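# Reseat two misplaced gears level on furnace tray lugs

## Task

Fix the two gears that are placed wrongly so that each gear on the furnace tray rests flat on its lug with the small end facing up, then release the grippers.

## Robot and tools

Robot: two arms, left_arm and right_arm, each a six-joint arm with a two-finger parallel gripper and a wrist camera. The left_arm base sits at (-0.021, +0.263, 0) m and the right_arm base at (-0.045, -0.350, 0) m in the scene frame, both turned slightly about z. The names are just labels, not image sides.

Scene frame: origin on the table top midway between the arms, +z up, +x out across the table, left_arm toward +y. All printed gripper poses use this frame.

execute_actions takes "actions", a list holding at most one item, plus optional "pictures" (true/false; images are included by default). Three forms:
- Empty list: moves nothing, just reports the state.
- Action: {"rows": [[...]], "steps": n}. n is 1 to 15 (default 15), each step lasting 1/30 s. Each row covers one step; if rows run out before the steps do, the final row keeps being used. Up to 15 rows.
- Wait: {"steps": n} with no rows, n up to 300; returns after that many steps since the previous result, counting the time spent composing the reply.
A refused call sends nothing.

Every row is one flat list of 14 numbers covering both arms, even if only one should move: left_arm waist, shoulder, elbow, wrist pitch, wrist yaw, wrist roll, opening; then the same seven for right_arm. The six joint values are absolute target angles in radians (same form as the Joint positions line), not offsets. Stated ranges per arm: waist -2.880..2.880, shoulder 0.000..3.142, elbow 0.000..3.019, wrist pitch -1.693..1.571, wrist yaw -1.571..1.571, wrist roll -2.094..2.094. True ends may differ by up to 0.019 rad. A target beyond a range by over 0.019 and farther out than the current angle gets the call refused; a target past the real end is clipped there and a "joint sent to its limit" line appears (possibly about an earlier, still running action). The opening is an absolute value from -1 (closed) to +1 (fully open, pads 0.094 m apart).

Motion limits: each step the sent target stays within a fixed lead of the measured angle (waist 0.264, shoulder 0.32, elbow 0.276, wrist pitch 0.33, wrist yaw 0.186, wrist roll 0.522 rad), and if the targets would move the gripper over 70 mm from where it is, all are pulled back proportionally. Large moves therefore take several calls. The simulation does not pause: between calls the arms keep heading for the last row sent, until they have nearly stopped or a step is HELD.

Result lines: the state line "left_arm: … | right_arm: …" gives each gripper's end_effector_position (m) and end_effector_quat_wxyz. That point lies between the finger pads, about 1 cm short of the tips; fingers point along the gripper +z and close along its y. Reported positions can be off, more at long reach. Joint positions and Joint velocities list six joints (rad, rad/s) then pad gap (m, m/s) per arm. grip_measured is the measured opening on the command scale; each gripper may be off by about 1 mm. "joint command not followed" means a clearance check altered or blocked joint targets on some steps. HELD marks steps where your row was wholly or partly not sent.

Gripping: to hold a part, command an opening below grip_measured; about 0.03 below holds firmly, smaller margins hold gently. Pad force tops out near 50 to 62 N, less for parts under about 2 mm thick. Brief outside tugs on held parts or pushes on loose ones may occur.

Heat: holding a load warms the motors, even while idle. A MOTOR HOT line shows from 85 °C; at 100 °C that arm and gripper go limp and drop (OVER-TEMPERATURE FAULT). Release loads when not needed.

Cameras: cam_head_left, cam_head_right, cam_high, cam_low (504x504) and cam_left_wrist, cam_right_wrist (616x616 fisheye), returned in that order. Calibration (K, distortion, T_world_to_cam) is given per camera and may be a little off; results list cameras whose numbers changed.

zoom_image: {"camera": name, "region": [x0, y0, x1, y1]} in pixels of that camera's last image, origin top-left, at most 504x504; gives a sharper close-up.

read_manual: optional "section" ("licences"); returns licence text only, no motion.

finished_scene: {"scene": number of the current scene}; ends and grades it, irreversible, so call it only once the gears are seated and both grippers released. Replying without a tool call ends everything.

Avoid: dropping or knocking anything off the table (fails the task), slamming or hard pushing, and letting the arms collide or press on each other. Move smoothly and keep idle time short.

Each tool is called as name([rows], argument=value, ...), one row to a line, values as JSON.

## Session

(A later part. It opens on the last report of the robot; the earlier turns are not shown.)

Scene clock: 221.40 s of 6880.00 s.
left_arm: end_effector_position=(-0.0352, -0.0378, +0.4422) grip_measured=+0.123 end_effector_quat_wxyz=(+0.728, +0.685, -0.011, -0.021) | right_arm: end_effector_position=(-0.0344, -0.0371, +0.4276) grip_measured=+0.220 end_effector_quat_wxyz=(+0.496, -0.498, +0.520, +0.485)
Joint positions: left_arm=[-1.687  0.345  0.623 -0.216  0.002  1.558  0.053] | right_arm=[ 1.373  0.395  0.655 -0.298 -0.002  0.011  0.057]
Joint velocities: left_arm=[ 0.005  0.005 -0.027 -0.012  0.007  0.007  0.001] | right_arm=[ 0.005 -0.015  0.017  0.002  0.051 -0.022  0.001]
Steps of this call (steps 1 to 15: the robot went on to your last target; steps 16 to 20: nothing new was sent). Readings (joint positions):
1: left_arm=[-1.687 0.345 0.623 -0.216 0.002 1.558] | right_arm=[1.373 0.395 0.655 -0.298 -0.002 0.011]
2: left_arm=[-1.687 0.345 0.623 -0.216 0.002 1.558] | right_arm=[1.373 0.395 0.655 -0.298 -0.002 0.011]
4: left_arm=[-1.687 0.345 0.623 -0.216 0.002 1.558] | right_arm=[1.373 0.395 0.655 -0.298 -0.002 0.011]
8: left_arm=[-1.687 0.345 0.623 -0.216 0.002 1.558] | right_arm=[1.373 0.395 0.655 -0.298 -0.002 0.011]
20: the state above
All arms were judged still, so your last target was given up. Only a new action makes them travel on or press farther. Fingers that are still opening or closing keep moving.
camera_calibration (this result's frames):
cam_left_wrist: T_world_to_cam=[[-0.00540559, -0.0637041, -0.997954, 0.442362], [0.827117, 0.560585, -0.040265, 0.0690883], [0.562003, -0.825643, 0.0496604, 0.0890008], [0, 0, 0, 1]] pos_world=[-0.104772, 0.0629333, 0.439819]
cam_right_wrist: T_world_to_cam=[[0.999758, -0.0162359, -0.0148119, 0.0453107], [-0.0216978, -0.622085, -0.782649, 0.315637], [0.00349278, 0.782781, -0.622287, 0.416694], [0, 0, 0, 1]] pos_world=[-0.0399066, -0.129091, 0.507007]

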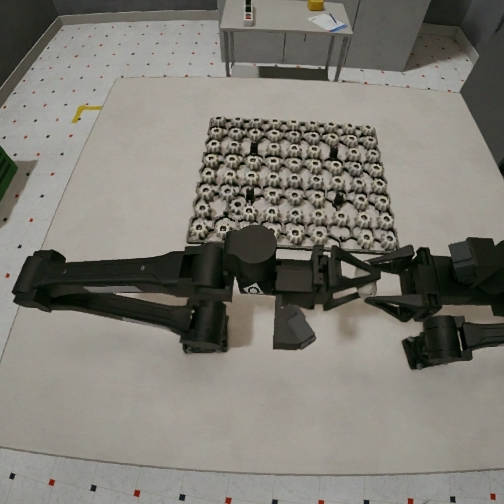

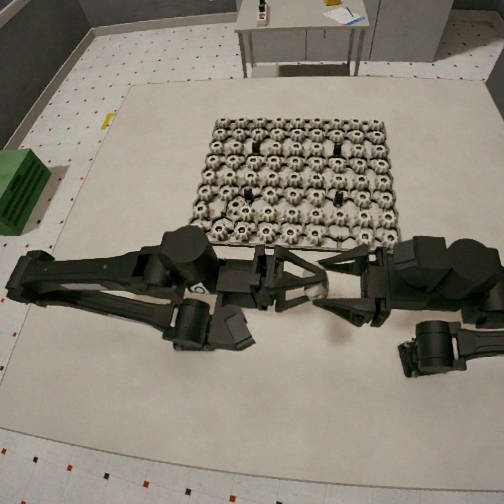

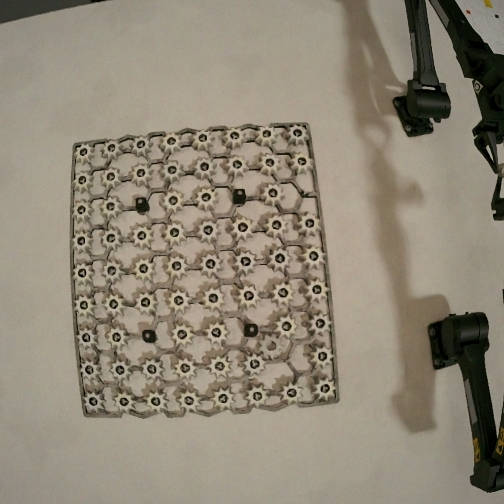

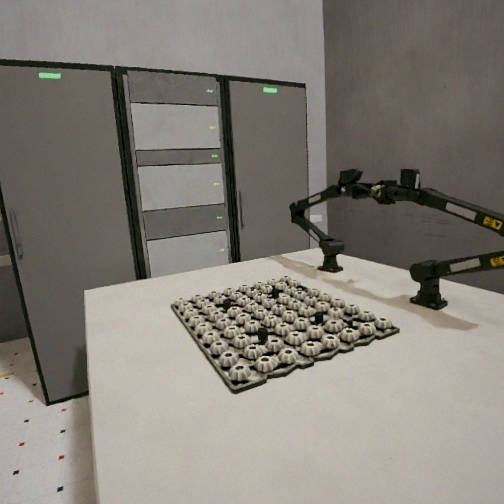

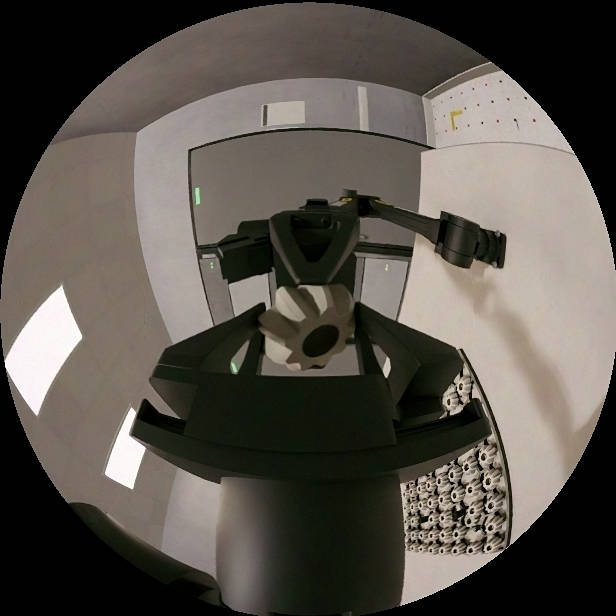

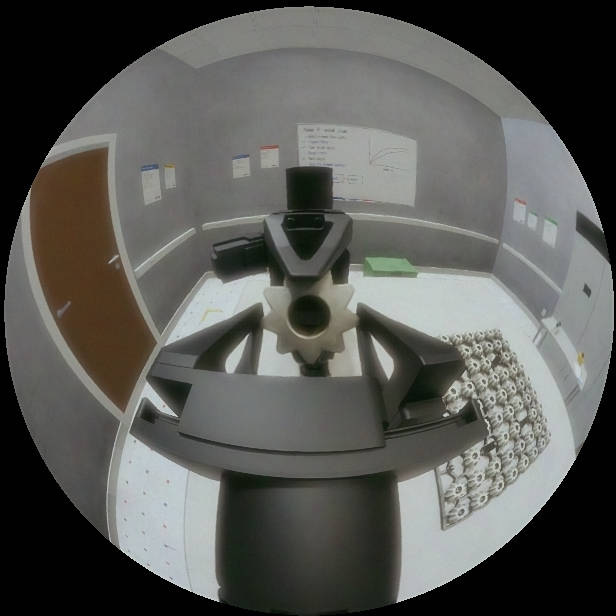

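execute_actions([
  {"rows":[[-1.678,0.335,0.63,-0.2,0,1.57,0.09,1.368,0.384,0.73,-0.29,0,0,1]]},
], pictures=false)

execute_actions([
  {"rows":[[-1.678,0.335,0.63,-0.2,0,1.57,0.09,1.368,0.13,0.7,-0.52,0,0,1]]},
], pictures=false)

execute_actions([
  {"rows":[[-1.143,1.25,0.9,-1.2,0,1.57,0.09,0.6,0.5,0.6,-1.2,0,0,1]]},
], pictures=false)

execute_actions([
  {"steps":30},
], pictures=false)

execute_actions([
  {"rows":[[-1.143,1.486,0.814,-0.89,0,1.57,0.09,0.6,0.5,0.6,-1.2,0,0,1]]},
], pictures=false)

execute_actions([
  {"steps":30},
])

Scene clock: 239.50 s of 6880.00 s.
left_arm: end_effector_position=(-0.0352, -0.0378, +0.4422) grip_measured=+0.123 end_effector_quat_wxyz=(+0.728, +0.685, -0.011, -0.021) | right_arm: end_effector_position=(-0.0345, -0.0397, +0.4372) grip_measured=+1.000 end_effector_quat_wxyz=(+0.500, -0.494, +0.516, +0.490)
Joint positions: left_arm=[-1.687  0.345  0.623 -0.216  0.002  1.558  0.053] | right_arm=[ 1.373  0.39   0.668 -0.298 -0.002  0.011  0.094]
Joint velocities: left_arm=[ 0.015 -0.024 -0.002 -0.007 -0.037  0.022  0.   ] | right_arm=[-0.005  0.005 -0.002 -0.022 -0.037  0.066  0.   ]
Steps of this call (steps 1 to 90: nothing new was sent; then 14.60 s passed at rest; steps 91 to 105: all 15 steps of this action). Readings (joint positions):
91: left_arm=[-1.687 0.345 0.623 -0.216 0.002 1.558] | right_arm=[1.373 0.395 0.655 -0.298 -0.002 0.011]
92: left_arm=[-1.687 0.345 0.623 -0.216 0.002 1.558] | right_arm=[1.373 0.394 0.656 -0.298 -0.002 0.011]
94: left_arm=[-1.687 0.345 0.623 -0.216 0.002 1.558] | right_arm=[1.373 0.393 0.660 -0.298 -0.002 0.011]
98: left_arm=[-1.687 0.345 0.623 -0.216 0.002 1.558] | right_arm=[1.373 0.391 0.667 -0.298 -0.002 0.011]
105: the state above

Scene clock: 240.00 s of 6880.00 s.
left_arm: end_effector_position=(-0.0352, -0.0378, +0.4422) grip_measured=+0.123 end_effector_quat_wxyz=(+0.728, +0.685, -0.011, -0.021) | right_arm: end_effector_position=(-0.0375, -0.1270, +0.4555) grip_measured=+1.000 end_effector_quat_wxyz=(+0.518, -0.477, +0.498, +0.507)
Joint positions: left_arm=[-1.687  0.345  0.623 -0.216  0.002  1.558  0.053] | right_arm=[ 1.373  0.115  0.672 -0.508 -0.002  0.011  0.094]
Joint velocities: left_arm=[-0.024 -0.005 -0.002 -0.002  0.007  0.007  0.001] | right_arm=[-0.005  0.23  -0.017 -0.027  0.007 -0.066  0.   ]
Steps of this call (steps 1 to 15: all 15 steps of this action). Readings (joint positions):
1: left_arm=[-1.687 0.345 0.623 -0.216 0.002 1.558] | right_arm=[1.373 0.378 0.668 -0.326 -0.002 0.011]
2: left_arm=[-1.687 0.345 0.623 -0.216 0.002 1.558] | right_arm=[1.373 0.349 0.667 -0.378 -0.002 0.011]
4: left_arm=[-1.687 0.345 0.623 -0.216 0.002 1.558] | right_arm=[1.373 0.257 0.662 -0.461 -0.002 0.011]
8: left_arm=[-1.687 0.345 0.623 -0.216 0.002 1.558] | right_arm=[1.373 0.095 0.666 -0.500 -0.002 0.011]
15: the state above

Scene clock: 240.50 s of 6880.00 s.
left_arm: end_effector_position=(+0.1350, -0.0211, +0.1140) grip_measured=+0.092 end_effector_quat_wxyz=(+0.006, +0.967, +0.255, +0.001) | right_arm: end_effector_position=(+0.1124, -0.2056, +0.1721) grip_measured=+1.000 end_effector_quat_wxyz=(+0.197, -0.352, +0.912, +0.076)
Joint positions: left_arm=[-1.14   1.261  0.852 -1.149  0.     1.558  0.051] | right_arm=[ 0.584  0.535  0.572 -1.181  0.004  0.01   0.094]
Joint velocities: left_arm=[ 0.063  1.597 -0.017 -0.745  0.022  0.066  0.   ] | right_arm=[-0.874 -0.083 -0.022 -0.271  0.037  0.051  0.   ]
Steps of this call (steps 1 to 15: all 15 steps of this action). Readings (joint positions):
1: left_arm=[-1.673 0.359 0.638 -0.260 0.010 1.558] | right_arm=[1.365 0.129 0.671 -0.529 -0.003 0.011]
2: left_arm=[-1.633 0.393 0.674 -0.344 0.014 1.558] | right_arm=[1.340 0.148 0.672 -0.564 -0.003 0.011]
4: left_arm=[-1.517 0.508 0.753 -0.493 0.013 1.558] | right_arm=[1.271 0.209 0.663 -0.643 -0.003 0.011]
8: left_arm=[-1.298 0.760 0.827 -0.729 0.007 1.558] | right_arm=[1.089 0.376 0.638 -0.849 -0.003 0.011]
15: the state above

Scene clock: 241.50 s of 6880.00 s.
left_arm: end_effector_position=(+0.1302, -0.0119, +0.1189) grip_measured=+0.092 end_effector_quat_wxyz=(-0.007, +0.967, +0.256, -0.002) | right_arm: end_effector_position=(+0.1080, -0.2058, +0.1777) grip_measured=+1.000 end_effector_quat_wxyz=(+0.208, -0.357, +0.907, +0.083)
Joint positions: left_arm=[-1.139  1.245  0.852 -1.192  0.     1.558  0.051] | right_arm=[ 0.596  0.501  0.572 -1.19   0.002  0.01   0.094]
Joint velocities: left_arm=[ 0.005  0.005 -0.002  0.007  0.051 -0.051 -0.   ] | right_arm=[0.005 0.015 0.007 0.002 0.037 0.037 0.   ]
Steps of this call (steps 1 to 30: the robot went on to your last target). Readings (joint positions):
1: left_arm=[-1.139 1.305 0.852 -1.168 0.000 1.558] | right_arm=[0.567 0.531 0.572 -1.187 0.004 0.010]
2: left_arm=[-1.139 1.328 0.852 -1.176 0.000 1.558] | right_arm=[0.567 0.524 0.572 -1.188 0.004 0.010]
4: left_arm=[-1.139 1.328 0.852 -1.186 0.000 1.558] | right_arm=[0.581 0.510 0.572 -1.190 0.003 0.010]
8: left_arm=[-1.139 1.270 0.852 -1.190 0.000 1.558] | right_arm=[0.596 0.501 0.572 -1.190 0.002 0.010]
30: the state above
All arms were judged still, so your last target was given up. Only a new action makes them travel on or press farther. Fingers that are still opening or closing keep moving.

Scene clock: 242.00 s of 6880.00 s.
left_arm: end_effector_position=(+0.1480, -0.0442, +0.0206) grip_measured=+0.092 end_effector_quat_wxyz=(-0.013, +0.967, +0.256, -0.003) | right_arm: end_effector_position=(+0.1080, -0.2058, +0.1777) grip_measured=+1.000 end_effector_quat_wxyz=(+0.208, -0.357, +0.907, +0.083)
Joint positions: left_arm=[-1.139  1.508  0.807 -0.897  0.     1.558  0.051] | right_arm=[ 0.596  0.501  0.572 -1.19   0.002  0.01   0.094]
Joint velocities: left_arm=[ 0.005 -0.122  0.002 -0.017 -0.022 -0.007  0.001] | right_arm=[-0.005 -0.005  0.012  0.007  0.037 -0.022  0.   ]
Steps of this call (steps 1 to 15: all 15 steps of this action). Readings (joint positions):
1: left_arm=[-1.139 1.253 0.848 -1.162 0.000 1.558] | right_arm=[0.596 0.501 0.572 -1.190 0.002 0.010]
2: left_arm=[-1.139 1.273 0.846 -1.098 0.000 1.558] | right_arm=[0.596 0.501 0.572 -1.190 0.002 0.010]
4: left_arm=[-1.139 1.352 0.846 -0.986 0.000 1.558] | right_arm=[0.596 0.501 0.572 -1.190 0.002 0.010]
8: left_arm=[-1.139 1.504 0.830 -0.900 0.000 1.558] | right_arm=[0.596 0.501 0.572 -1.190 0.002 0.010]
15: the state above

Scene clock: 243.00 s of 6880.00 s.
left_arm: end_effector_position=(+0.1485, -0.0450, +0.0235) grip_measured=+0.092 end_effector_quat_wxyz=(-0.009, +0.967, +0.256, -0.002) | right_arm: end_effector_position=(+0.1080, -0.2058, +0.1777) grip_measured=+1.000 end_effector_quat_wxyz=(+0.208, -0.357, +0.907, +0.083)
Joint positions: left_arm=[-1.139  1.499  0.807 -0.897  0.     1.558  0.051] | right_arm=[ 0.596  0.501  0.572 -1.19   0.002  0.01   0.094]
Joint velocities: left_arm=[ 0.005  0.005 -0.002 -0.017 -0.007  0.007 -0.001] | right_arm=[ 0.005 -0.015  0.002 -0.007 -0.037  0.022  0.   ]
Steps of this call (steps 1 to 15: the robot went on to your last target; steps 16 to 30: nothing new was sent). Readings (joint positions):
1: left_arm=[-1.139 1.505 0.807 -0.897 0.000 1.558] | right_arm=[0.596 0.501 0.572 -1.190 0.002 0.010]
2: left_arm=[-1.139 1.502 0.807 -0.897 0.000 1.558] | right_arm=[0.596 0.501 0.572 -1.190 0.002 0.010]
4: left_arm=[-1.139 1.499 0.807 -0.897 0.000 1.558] | right_arm=[0.596 0.501 0.572 -1.190 0.002 0.010]
8: left_arm=[-1.139 1.499 0.807 -0.897 0.000 1.558] | right_arm=[0.596 0.501 0.572 -1.190 0.002 0.010]
30: the state above
All arms were judged still, so your last target was given up. Only a new action makes them travel on or press farther. Fingers that are still opening or closing keep moving.
camera_calibration (this result's frames):
cam_left_wrist: T_world_to_cam=[[-0.485702, 0.873972, 0.0163023, 0.114684], [0.704876, 0.380563, 0.5986, -0.100618], [0.516956, 0.302232, -0.800882, 0.0780304], [0, 0, 0, 1]] pos_world=[0.086287, -0.0855223, 0.120853]
cam_right_wrist: T_world_to_cam=[[0.684872, -0.728422, -0.0187368, -0.21535], [-0.714107, -0.676083, 0.181557, -0.0895021], [-0.144918, -0.110963, -0.983202, 0.288937], [0, 0, 0, 1]] pos_world=[0.125445, -0.185315, 0.296299]

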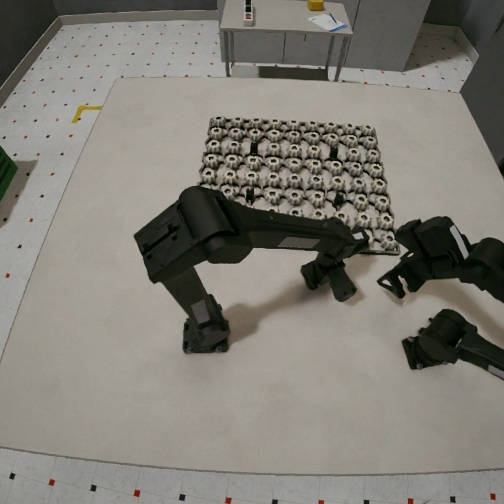

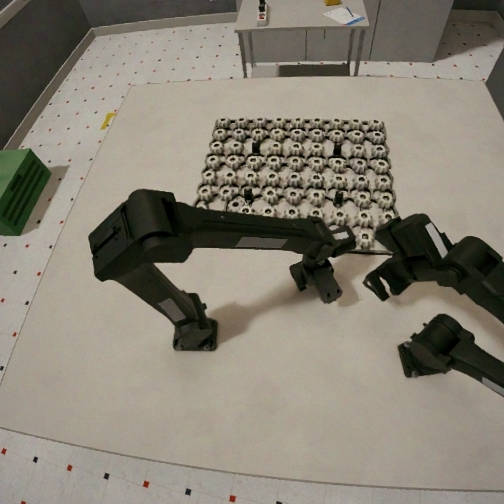

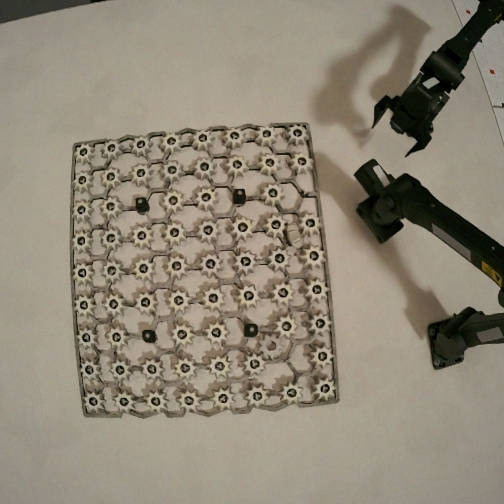

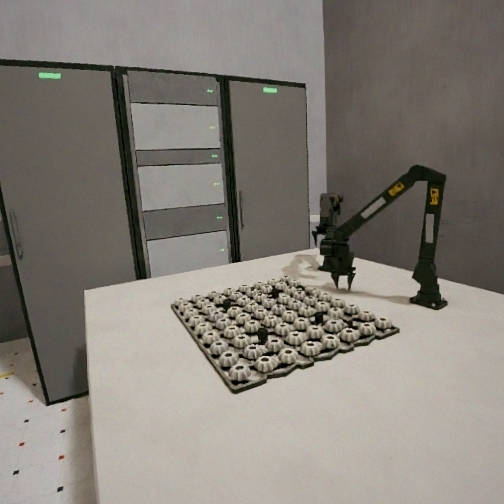

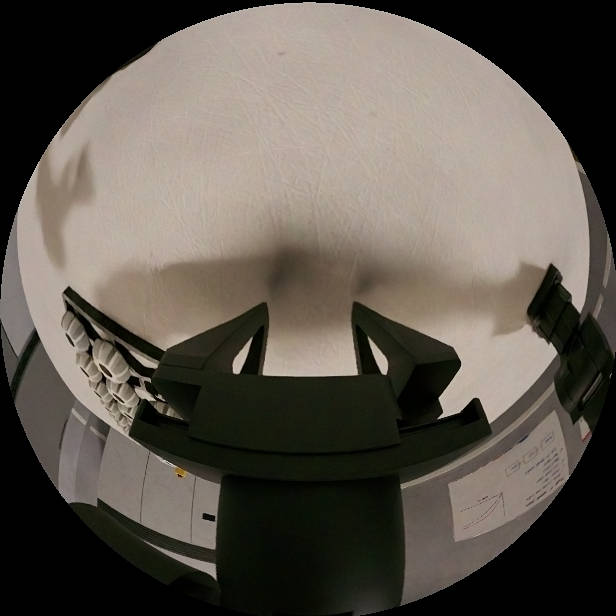

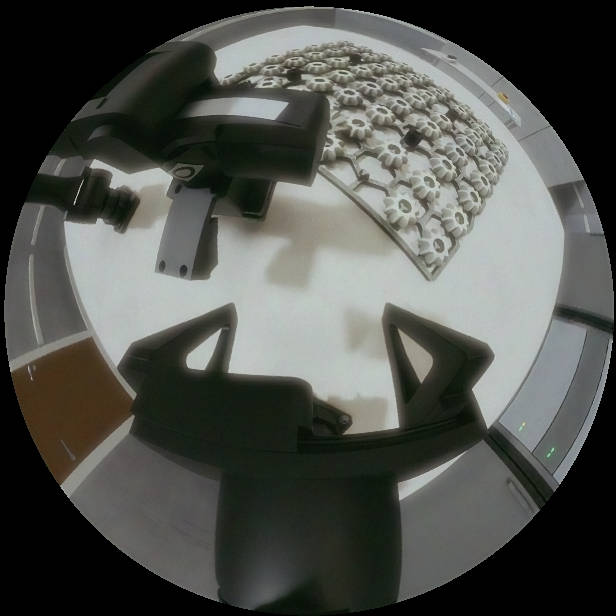

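execute_actions([
  {"rows":[[-0.7,1.25,0.95,-1.2,0,0.7,0.4,0.6,0.5,0.6,-1.2,0,0,1]]},
], pictures=false)

execute_actions([
  {"rows":[[-0.213,1.575,1.18,-1.132,0,-0.14,0.4,0.545,1.696,1.35,-1.19,0,-0.89,0.1]]},
], pictures=false)

execute_actions([
  {"steps":60},
])

Scene clock: 269.97 s of 6880.00 s.
left_arm: end_effector_position=(+0.2588, +0.0714, +0.1428) grip_measured=+0.398 end_effector_quat_wxyz=(+0.029, +0.652, +0.757, +0.004) | right_arm: end_effector_position=(+0.1080, -0.2058, +0.1777) grip_measured=+1.000 end_effector_quat_wxyz=(+0.208, -0.357, +0.907, +0.083)
Joint positions: left_arm=[-0.673  1.241  0.914 -1.185 -0.002  0.822  0.066] | right_arm=[ 0.596  0.501  0.572 -1.19   0.002  0.01   0.094]
Joint velocities: left_arm=[-0.073 -0.122  0.115 -0.027 -0.125 -0.725  0.   ] | right_arm=[ 0.005 -0.005 -0.012  0.012 -0.022 -0.081  0.   ]
Steps of this call (steps 1 to 90: nothing new was sent; then 23.47 s passed at rest; steps 91 to 105: all 15 steps of this action). Readings (joint positions):
91: left_arm=[-1.132 1.494 0.810 -0.918 0.002 1.527] | right_arm=[0.596 0.501 0.572 -1.190 0.002 0.010]
92: left_arm=[-1.114 1.483 0.812 -0.958 0.003 1.485] | right_arm=[0.596 0.501 0.572 -1.190 0.002 0.010]
94: left_arm=[-1.050 1.439 0.813 -1.026 0.003 1.398] | right_arm=[0.596 0.501 0.572 -1.190 0.002 0.010]
98: left_arm=[-0.870 1.340 0.834 -1.119 0.003 1.191] | right_arm=[0.596 0.501 0.572 -1.190 0.002 0.010]
105: the state above

Scene clock: 270.47 s of 6880.00 s.
left_arm: end_effector_position=(+0.4067, +0.2213, +0.0907) grip_measured=+0.398 end_effector_quat_wxyz=(-0.015, +0.054, +0.998, +0.002) | right_arm: end_effector_position=(+0.2925, -0.0551, +0.1968) grip_measured=+0.102 end_effector_quat_wxyz=(+0.086, -0.654, +0.752, -0.000)
Joint positions: left_arm=[-0.171  1.588  1.123 -1.135 -0.003  0.01   0.066] | right_arm=[ 0.556  1.42   1.219 -1.198  0.002 -0.712  0.052]
Joint velocities: left_arm=[ 0.21  -0.005 -0.002 -0.017  0.037 -0.93   0.   ] | right_arm=[ 0.005  1.89   1.15   0.046  0.007 -0.637  0.   ]
Steps of this call (steps 1 to 15: all 15 steps of this action). Readings (joint positions):
1: left_arm=[-0.667 1.246 0.923 -1.186 0.002 0.784] | right_arm=[0.593 0.515 0.581 -1.193 0.002 -0.040]
2: left_arm=[-0.649 1.265 0.941 -1.185 0.003 0.741] | right_arm=[0.587 0.553 0.606 -1.198 0.002 -0.105]
4: left_arm=[-0.585 1.333 0.991 -1.178 0.003 0.651] | right_arm=[0.572 0.672 0.684 -1.199 0.002 -0.230]
8: left_arm=[-0.417 1.476 1.070 -1.152 0.003 0.444] | right_arm=[0.558 0.948 0.879 -1.199 0.002 -0.472]
15: the state above

Scene clock: 272.47 s of 6880.00 s.
left_arm: end_effector_position=(+0.4059, +0.2025, +0.0919) grip_measured=+0.398 end_effector_quat_wxyz=(-0.013, +0.008, +1.000, +0.003) | right_arm: end_effector_position=(+0.3277, -0.0274, +0.1129) grip_measured=+0.102 end_effector_quat_wxyz=(+0.005, -0.715, +0.699, -0.001)
Joint positions: left_arm=[-0.214  1.588  1.126 -1.135 -0.002 -0.125  0.066] | right_arm=[ 0.551  1.692  1.318 -1.187  0.002 -0.879  0.052]
Joint velocities: left_arm=[-0.015 -0.005  0.002 -0.007  0.022  0.11  -0.001] | right_arm=[-0.015 -0.015  0.007  0.002 -0.022 -0.051 -0.001]
Steps of this call (steps 1 to 45: the robot went on to your last target; steps 46 to 60: nothing new was sent). Readings (joint positions):
1: left_arm=[-0.168 1.588 1.123 -1.135 -0.003 -0.018] | right_arm=[0.556 1.483 1.255 -1.196 0.002 -0.733]
2: left_arm=[-0.171 1.588 1.124 -1.135 -0.003 -0.040] | right_arm=[0.556 1.544 1.285 -1.194 0.002 -0.757]
4: left_arm=[-0.185 1.588 1.126 -1.135 -0.003 -0.071] | right_arm=[0.555 1.654 1.320 -1.189 0.002 -0.800]
8: left_arm=[-0.211 1.588 1.126 -1.135 -0.002 -0.103] | right_arm=[0.552 1.768 1.318 -1.187 0.002 -0.846]
60: the state above
All arms were judged still, so your last target was given up. Only a new action makes them travel on or press farther. Fingers that are still opening or closing keep moving.
camera_calibration (this result's frames):
cam_left_wrist: T_world_to_cam=[[-0.0259704, -0.999637, -0.00720746, 0.217213], [-0.784672, 0.0159175, 0.619706, 0.259306], [-0.619367, 0.0217495, -0.784801, 0.441464], [0, 0, 0, 1]] pos_world=[0.482539, 0.203405, 0.187333]
cam_right_wrist: T_world_to_cam=[[0.999771, 0.0199929, -0.00762821, -0.321038], [0.0206558, -0.808545, 0.588072, -0.0906034], [0.00558949, -0.588095, -0.808773, 0.194806], [0, 0, 0, 1]] pos_world=[0.321747, 0.0477259, 0.208386]

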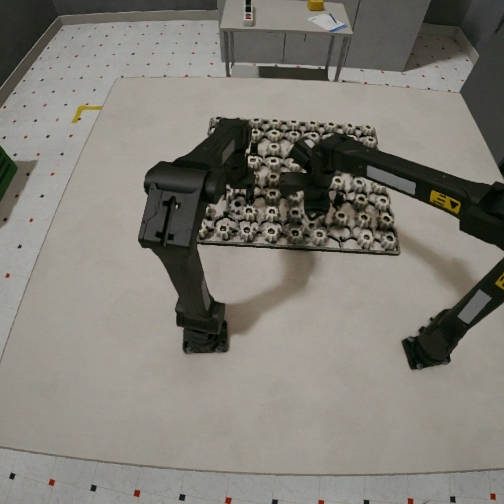

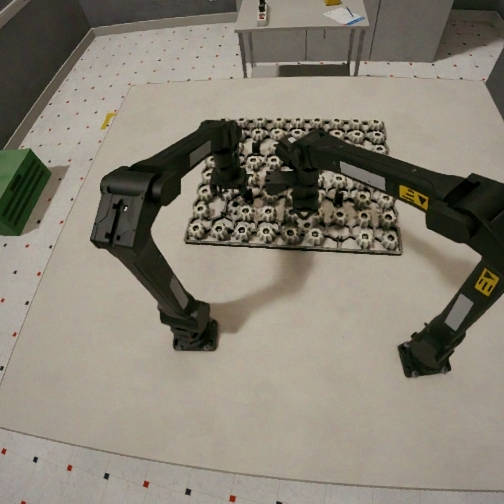

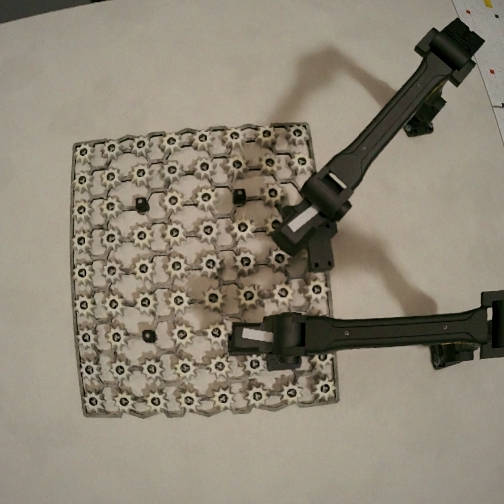

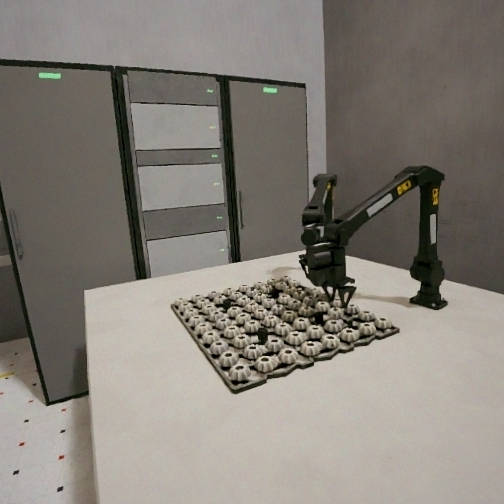

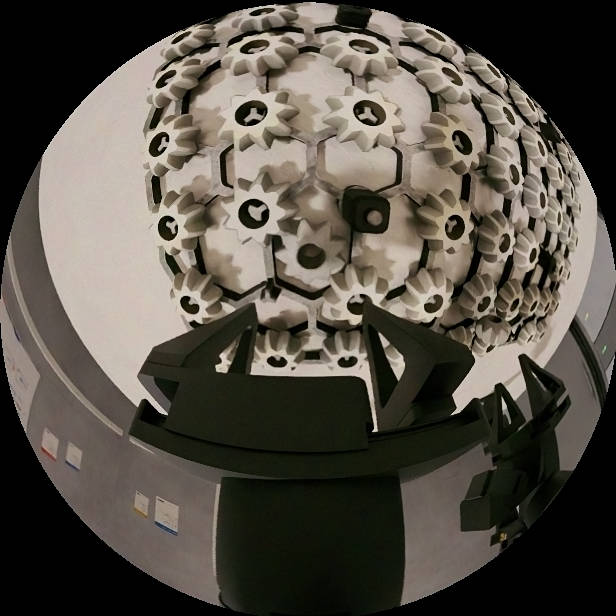

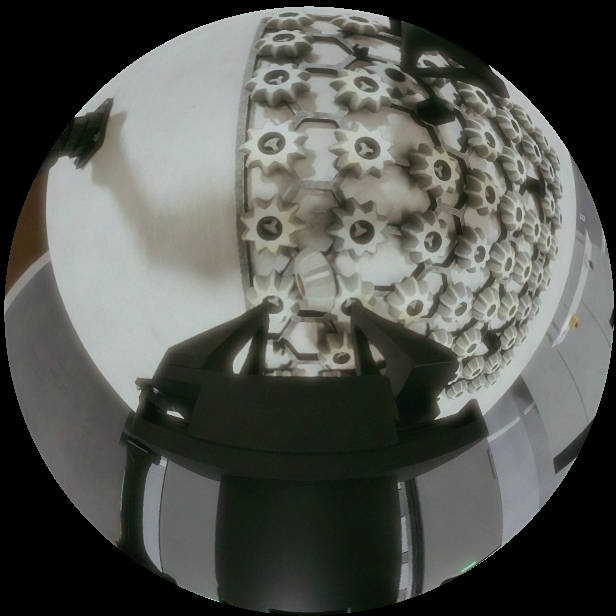

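zoom_image(camera="cam_right_wrist", region=[230,200,400,340])

Region (230, 200, 400, 340) of cam_right_wrist's 616x616 image, scaled by 2.965, with more detail than that image has; it fills the top 415 rows of this view, and the rest is white.

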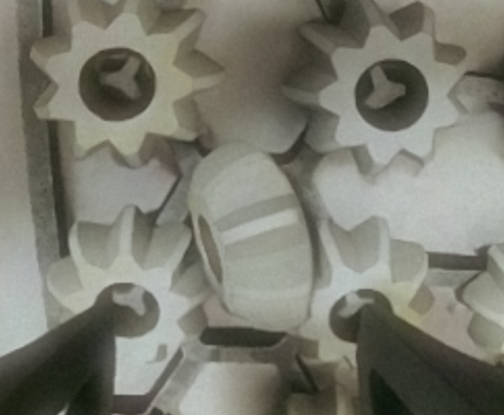

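execute_actions([
  {"rows":[[-0.218,1.635,1.14,-1.04,0,-0.14,0.36,0.528,1.73,1.29,-1.11,0,-0.63,-0.05]]},
], pictures=false)

execute_actions([
  {"rows":[[-0.218,1.70,1.055,-0.93,0,-0.14,0.36,0.528,1.772,1.239,-1.03,0,-0.63,-0.05]]},
], pictures=false)

execute_actions([
  {"steps":20},
])

Scene clock: 301.30 s of 6880.00 s.
left_arm: end_effector_position=(+0.4251, +0.1997, +0.0782) grip_measured=+0.362 end_effector_quat_wxyz=(+0.013, +0.008, +1.000, -0.001) | right_arm: end_effector_position=(+0.3353, -0.0348, +0.0833) grip_measured=-0.048 end_effector_quat_wxyz=(+0.001, -0.622, +0.783, -0.001)
Joint positions: left_arm=[-0.214  1.621  1.126 -1.05  -0.002 -0.125  0.064] | right_arm=[ 0.53   1.73   1.285 -1.124  0.001 -0.65   0.045]
Joint velocities: left_arm=[-0.015  0.005  0.022 -0.002  0.066 -0.081 -0.001] | right_arm=[-0.015 -0.015 -0.007  0.017 -0.11   0.007 -0.   ]
Steps of this call (steps 1 to 90: nothing new was sent; then 25.33 s passed at rest; steps 91 to 105: all 15 steps of this action). Readings (joint positions):
91: left_arm=[-0.214 1.589 1.126 -1.122 -0.002 -0.125] | right_arm=[0.551 1.693 1.314 -1.176 0.001 -0.844]
92: left_arm=[-0.214 1.592 1.126 -1.098 -0.002 -0.125] | right_arm=[0.549 1.693 1.309 -1.156 0.001 -0.803]
94: left_arm=[-0.214 1.601 1.126 -1.063 -0.002 -0.125] | right_arm=[0.543 1.702 1.300 -1.133 0.001 -0.745]
98: left_arm=[-0.214 1.618 1.126 -1.051 -0.002 -0.125] | right_arm=[0.532 1.723 1.289 -1.125 0.001 -0.683]
105: the state above

Scene clock: 301.80 s of 6880.00 s.
left_arm: end_effector_position=(+0.4180, +0.2006, +0.0287) grip_measured=+0.362 end_effector_quat_wxyz=(+0.002, +0.000, +1.000, +0.000) | right_arm: end_effector_position=(+0.3312, -0.0382, +0.0444) grip_measured=-0.048 end_effector_quat_wxyz=(-0.008, -0.619, +0.785, -0.001)
Joint positions: left_arm=[-0.214  1.688  1.061 -0.94  -0.001 -0.14   0.064] | right_arm=[ 0.53   1.776  1.234 -1.044  0.001 -0.642  0.045]
Joint velocities: left_arm=[-0.005 -0.005 -0.017 -0.007 -0.051  0.022  0.   ] | right_arm=[-0.015 -0.005 -0.007 -0.002 -0.037 -0.051 -0.001]
Steps of this call (steps 1 to 15: all 15 steps of this action). Readings (joint positions):
1: left_arm=[-0.214 1.623 1.118 -1.030 -0.002 -0.125] | right_arm=[0.530 1.731 1.279 -1.109 0.001 -0.648]
2: left_arm=[-0.214 1.624 1.107 -0.992 -0.002 -0.125] | right_arm=[0.530 1.732 1.270 -1.082 0.001 -0.647]
4: left_arm=[-0.214 1.645 1.084 -0.955 -0.002 -0.125] | right_arm=[0.530 1.742 1.253 -1.055 0.001 -0.645]
8: left_arm=[-0.214 1.686 1.061 -0.940 -0.000 -0.132] | right_arm=[0.530 1.768 1.236 -1.046 0.001 -0.643]
15: the state above

Scene clock: 302.47 s of 6880.00 s.
left_arm: end_effector_position=(+0.4180, +0.2006, +0.0287) grip_measured=+0.362 end_effector_quat_wxyz=(+0.002, +0.000, +1.000, +0.000) | right_arm: end_effector_position=(+0.3312, -0.0382, +0.0444) grip_measured=-0.048 end_effector_quat_wxyz=(-0.008, -0.619, +0.785, -0.001)
Joint positions: left_arm=[-0.214  1.688  1.061 -0.94  -0.001 -0.14   0.064] | right_arm=[ 0.53   1.776  1.234 -1.044  0.001 -0.642  0.045]
Joint velocities: left_arm=[-0.005  0.005  0.007  0.002  0.022 -0.051 -0.   ] | right_arm=[-0.005 -0.015 -0.007  0.007 -0.037 -0.051  0.   ]
Steps of this call (steps 1 to 15: the robot went on to your last target; steps 16 to 20: nothing new was sent). Readings (joint positions):
1: left_arm=[-0.214 1.688 1.061 -0.940 -0.001 -0.140] | right_arm=[0.530 1.776 1.234 -1.044 0.001 -0.642]
2: left_arm=[-0.214 1.688 1.061 -0.940 -0.001 -0.140] | right_arm=[0.530 1.776 1.234 -1.044 0.001 -0.642]
4: left_arm=[-0.214 1.688 1.061 -0.940 -0.001 -0.140] | right_arm=[0.530 1.776 1.234 -1.044 0.001 -0.642]
8: left_arm=[-0.214 1.688 1.061 -0.940 -0.001 -0.140] | right_arm=[0.530 1.776 1.234 -1.044 0.001 -0.642]
20: the state above
All arms were judged still, so your last target was given up. Only a new action makes them travel on or press farther. Fingers that are still opening or closing keep moving.
camera_calibration (this result's frames):
cam_left_wrist: T_world_to_cam=[[-0.0105523, -0.99994, -0.00289689, 0.208721], [-0.80317, 0.00674999, 0.595712, 0.318235], [-0.595656, 0.00861283, -0.803193, 0.392636], [0, 0, 0, 1]] pos_world=[0.491676, 0.203179, 0.126391]
cam_right_wrist: T_world_to_cam=[[0.971288, -0.23662, -0.0247036, -0.324406], [-0.174387, -0.778745, 0.602615, 0.00599344], [-0.161829, -0.581005, -0.79765, 0.188309], [0, 0, 0, 1]] pos_world=[0.34661, 0.0373145, 0.138578]

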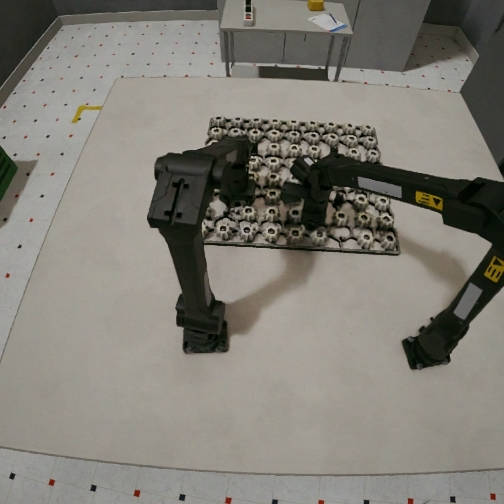

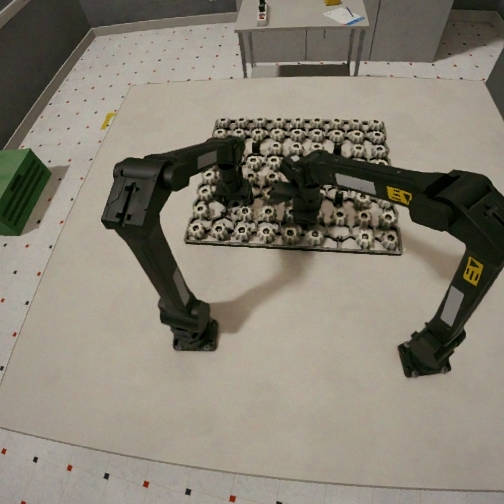

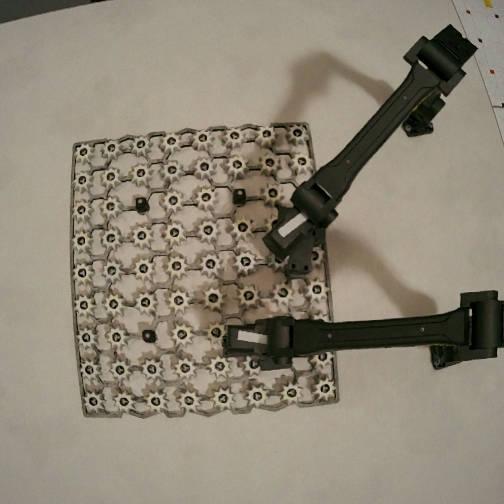

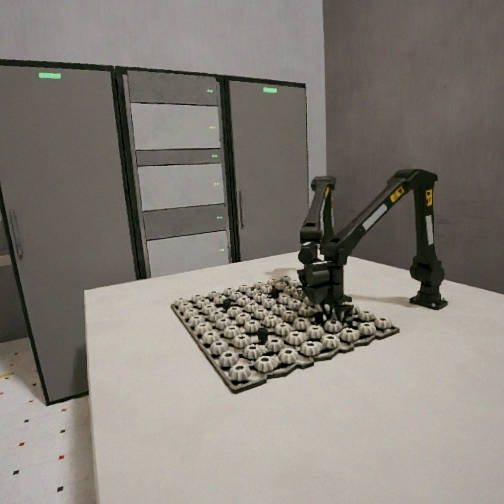

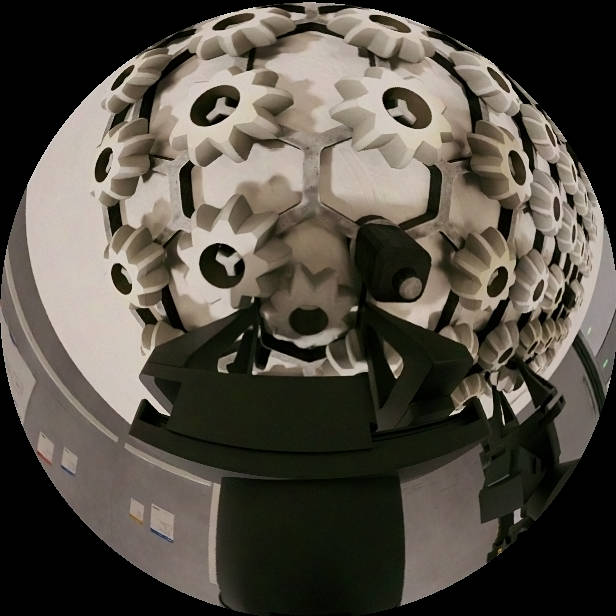

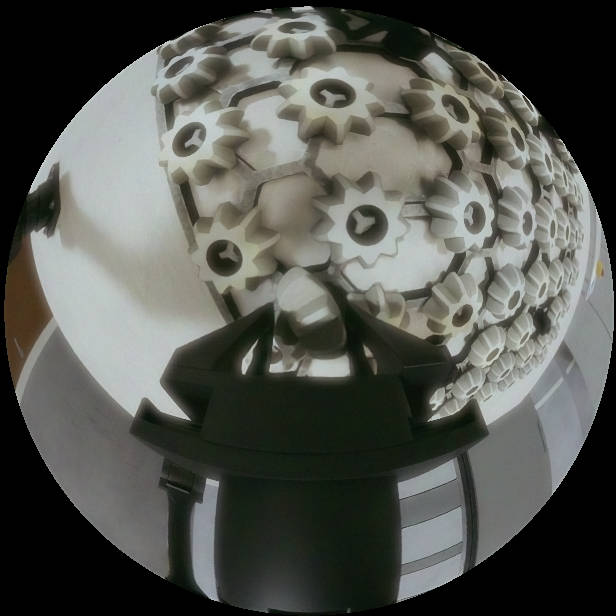

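execute_actions([
  {"rows":[[-0.218,1.70,1.055,-0.93,0,-0.14,0.1,0.528,1.772,1.239,-1.03,0,-1.1,-0.05]]},
], pictures=false)

execute_actions([
  {"rows":[[-0.218,1.70,1.055,-0.93,0,-0.14,0.1,0.528,1.772,1.239,-1.03,0,-1.1,-0.7]]},
])

Scene clock: 321.83 s of 6880.00 s.
left_arm: end_effector_position=(+0.4183, +0.2006, +0.0287) grip_measured=+0.150 end_effector_quat_wxyz=(+0.003, -0.000, +1.000, +0.000) | right_arm: end_effector_position=(+0.3302, -0.0352, +0.0444) grip_measured=-0.048 end_effector_quat_wxyz=(+0.004, +0.772, -0.636, -0.004)
Joint positions: left_arm=[-0.214  1.688  1.061 -0.939 -0.001 -0.141  0.054] | right_arm=[ 0.533  1.776  1.234 -1.039 -0.007 -1.067  0.045]
Joint velocities: left_arm=[-0.015 -0.015 -0.007  0.022 -0.066 -0.051  0.001] | right_arm=[-0.005 -0.015  0.007  0.017 -0.007 -0.125 -0.001]
Steps of this call (steps 1 to 90: nothing new was sent; then 15.87 s passed at rest; steps 91 to 105: all 15 steps of this action). Readings (joint positions):
91: left_arm=[-0.214 1.688 1.061 -0.939 -0.003 -0.141] | right_arm=[0.530 1.776 1.234 -1.043 0.001 -0.707]
92: left_arm=[-0.214 1.688 1.061 -0.939 -0.001 -0.141] | right_arm=[0.530 1.776 1.234 -1.043 0.001 -0.784]
94: left_arm=[-0.214 1.688 1.061 -0.939 -0.001 -0.141] | right_arm=[0.530 1.776 1.234 -1.043 0.001 -0.894]
98: left_arm=[-0.214 1.688 1.061 -0.939 -0.001 -0.141] | right_arm=[0.531 1.776 1.234 -1.041 -0.005 -1.007]
105: the state above

Scene clock: 322.33 s of 6880.00 s.
left_arm: end_effector_position=(+0.4183, +0.2006, +0.0287) grip_measured=+0.150 end_effector_quat_wxyz=(+0.003, -0.000, +1.000, +0.000) | right_arm: end_effector_position=(+0.3318, -0.0355, +0.0448) grip_measured=-0.438 end_effector_quat_wxyz=(+0.003, +0.778, -0.628, -0.001)
Joint positions: left_arm=[-0.214  1.688  1.061 -0.939 -0.001 -0.141  0.054] | right_arm=[ 0.532  1.775  1.234 -1.035 -0.002 -1.087  0.026]
Joint velocities: left_arm=[ 0.015 -0.005 -0.007  0.007  0.022 -0.022 -0.   ] | right_arm=[-0.005 -0.015 -0.017 -0.007 -0.051 -0.051 -0.001]
Steps of this call (steps 1 to 15: all 15 steps of this action). Readings (joint positions):
1: left_arm=[-0.214 1.688 1.061 -0.939 -0.001 -0.141] | right_arm=[0.534 1.776 1.234 -1.039 -0.007 -1.071]
2: left_arm=[-0.214 1.688 1.061 -0.939 -0.001 -0.141] | right_arm=[0.533 1.776 1.234 -1.036 -0.004 -1.075]
4: left_arm=[-0.214 1.688 1.061 -0.939 -0.001 -0.141] | right_arm=[0.532 1.775 1.234 -1.036 -0.002 -1.080]
8: left_arm=[-0.214 1.688 1.061 -0.939 -0.001 -0.141] | right_arm=[0.532 1.775 1.234 -1.035 -0.002 -1.085]
15: the state above
camera_calibration (this result's frames):
cam_left_wrist: T_world_to_cam=[[-0.0101666, -0.999945, -0.00269686, 0.208507], [-0.804072, 0.00657179, 0.594496, 0.318981], [-0.594445, 0.00821248, -0.804094, 0.392459], [0, 0, 0, 1]] pos_world=[0.491898, 0.203176, 0.126503]
cam_right_wrist: T_world_to_cam=[[0.97788, 0.207918, -0.0227998, -0.310812], [0.180626, -0.784463, 0.59329, -0.109625], [0.10547, -0.584285, -0.804666, 0.101714], [0, 0, 0, 1]] pos_world=[0.313011, 0.0380567, 0.139799]

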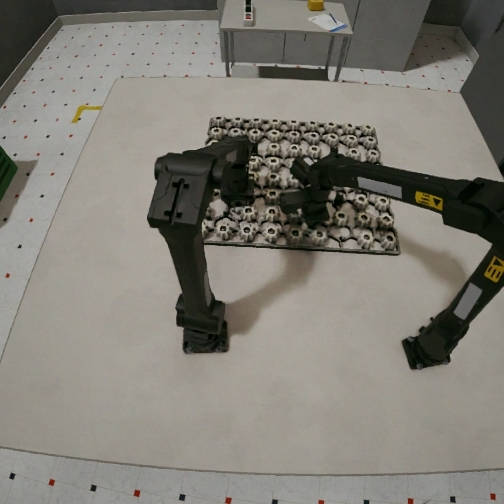

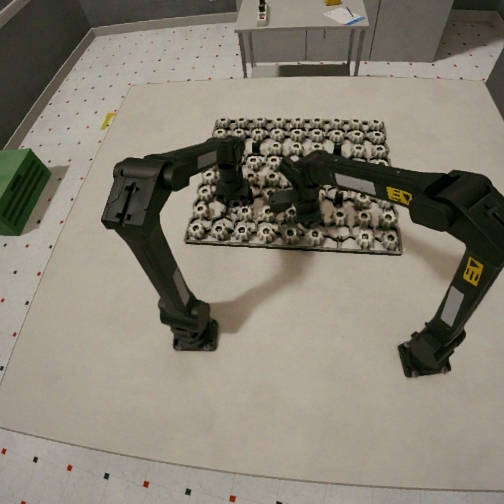

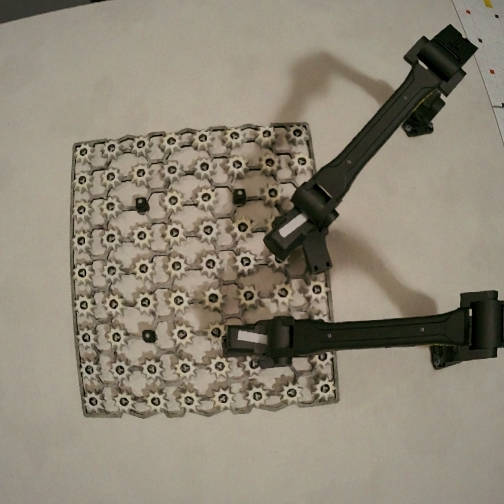

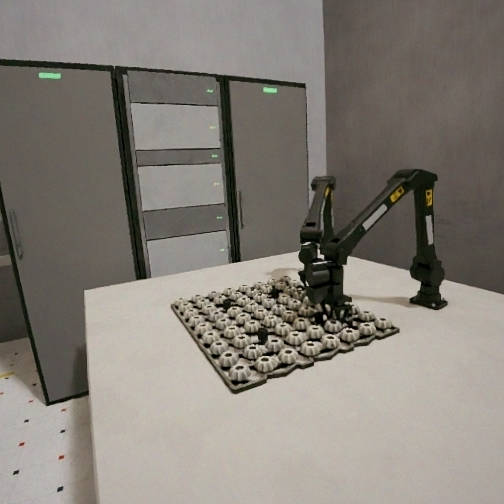

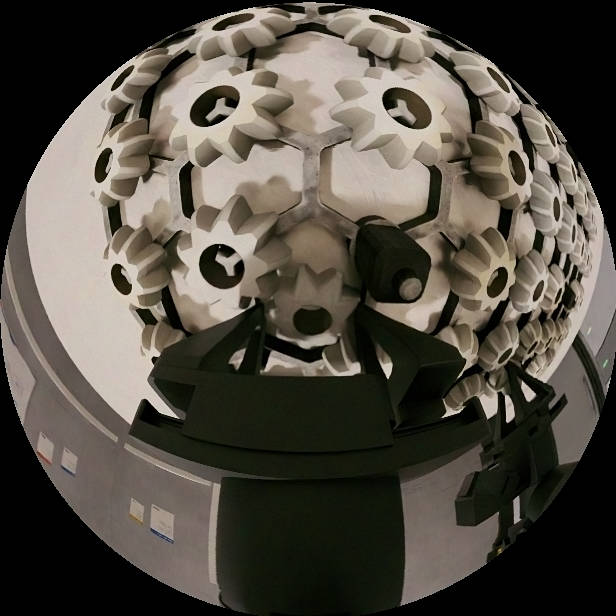

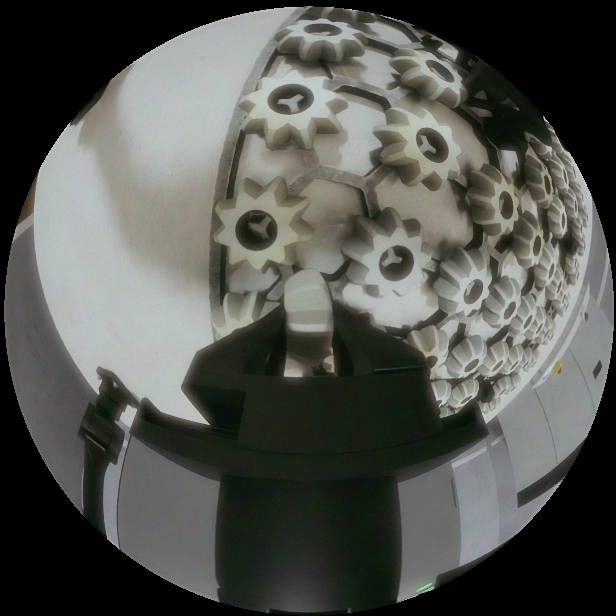

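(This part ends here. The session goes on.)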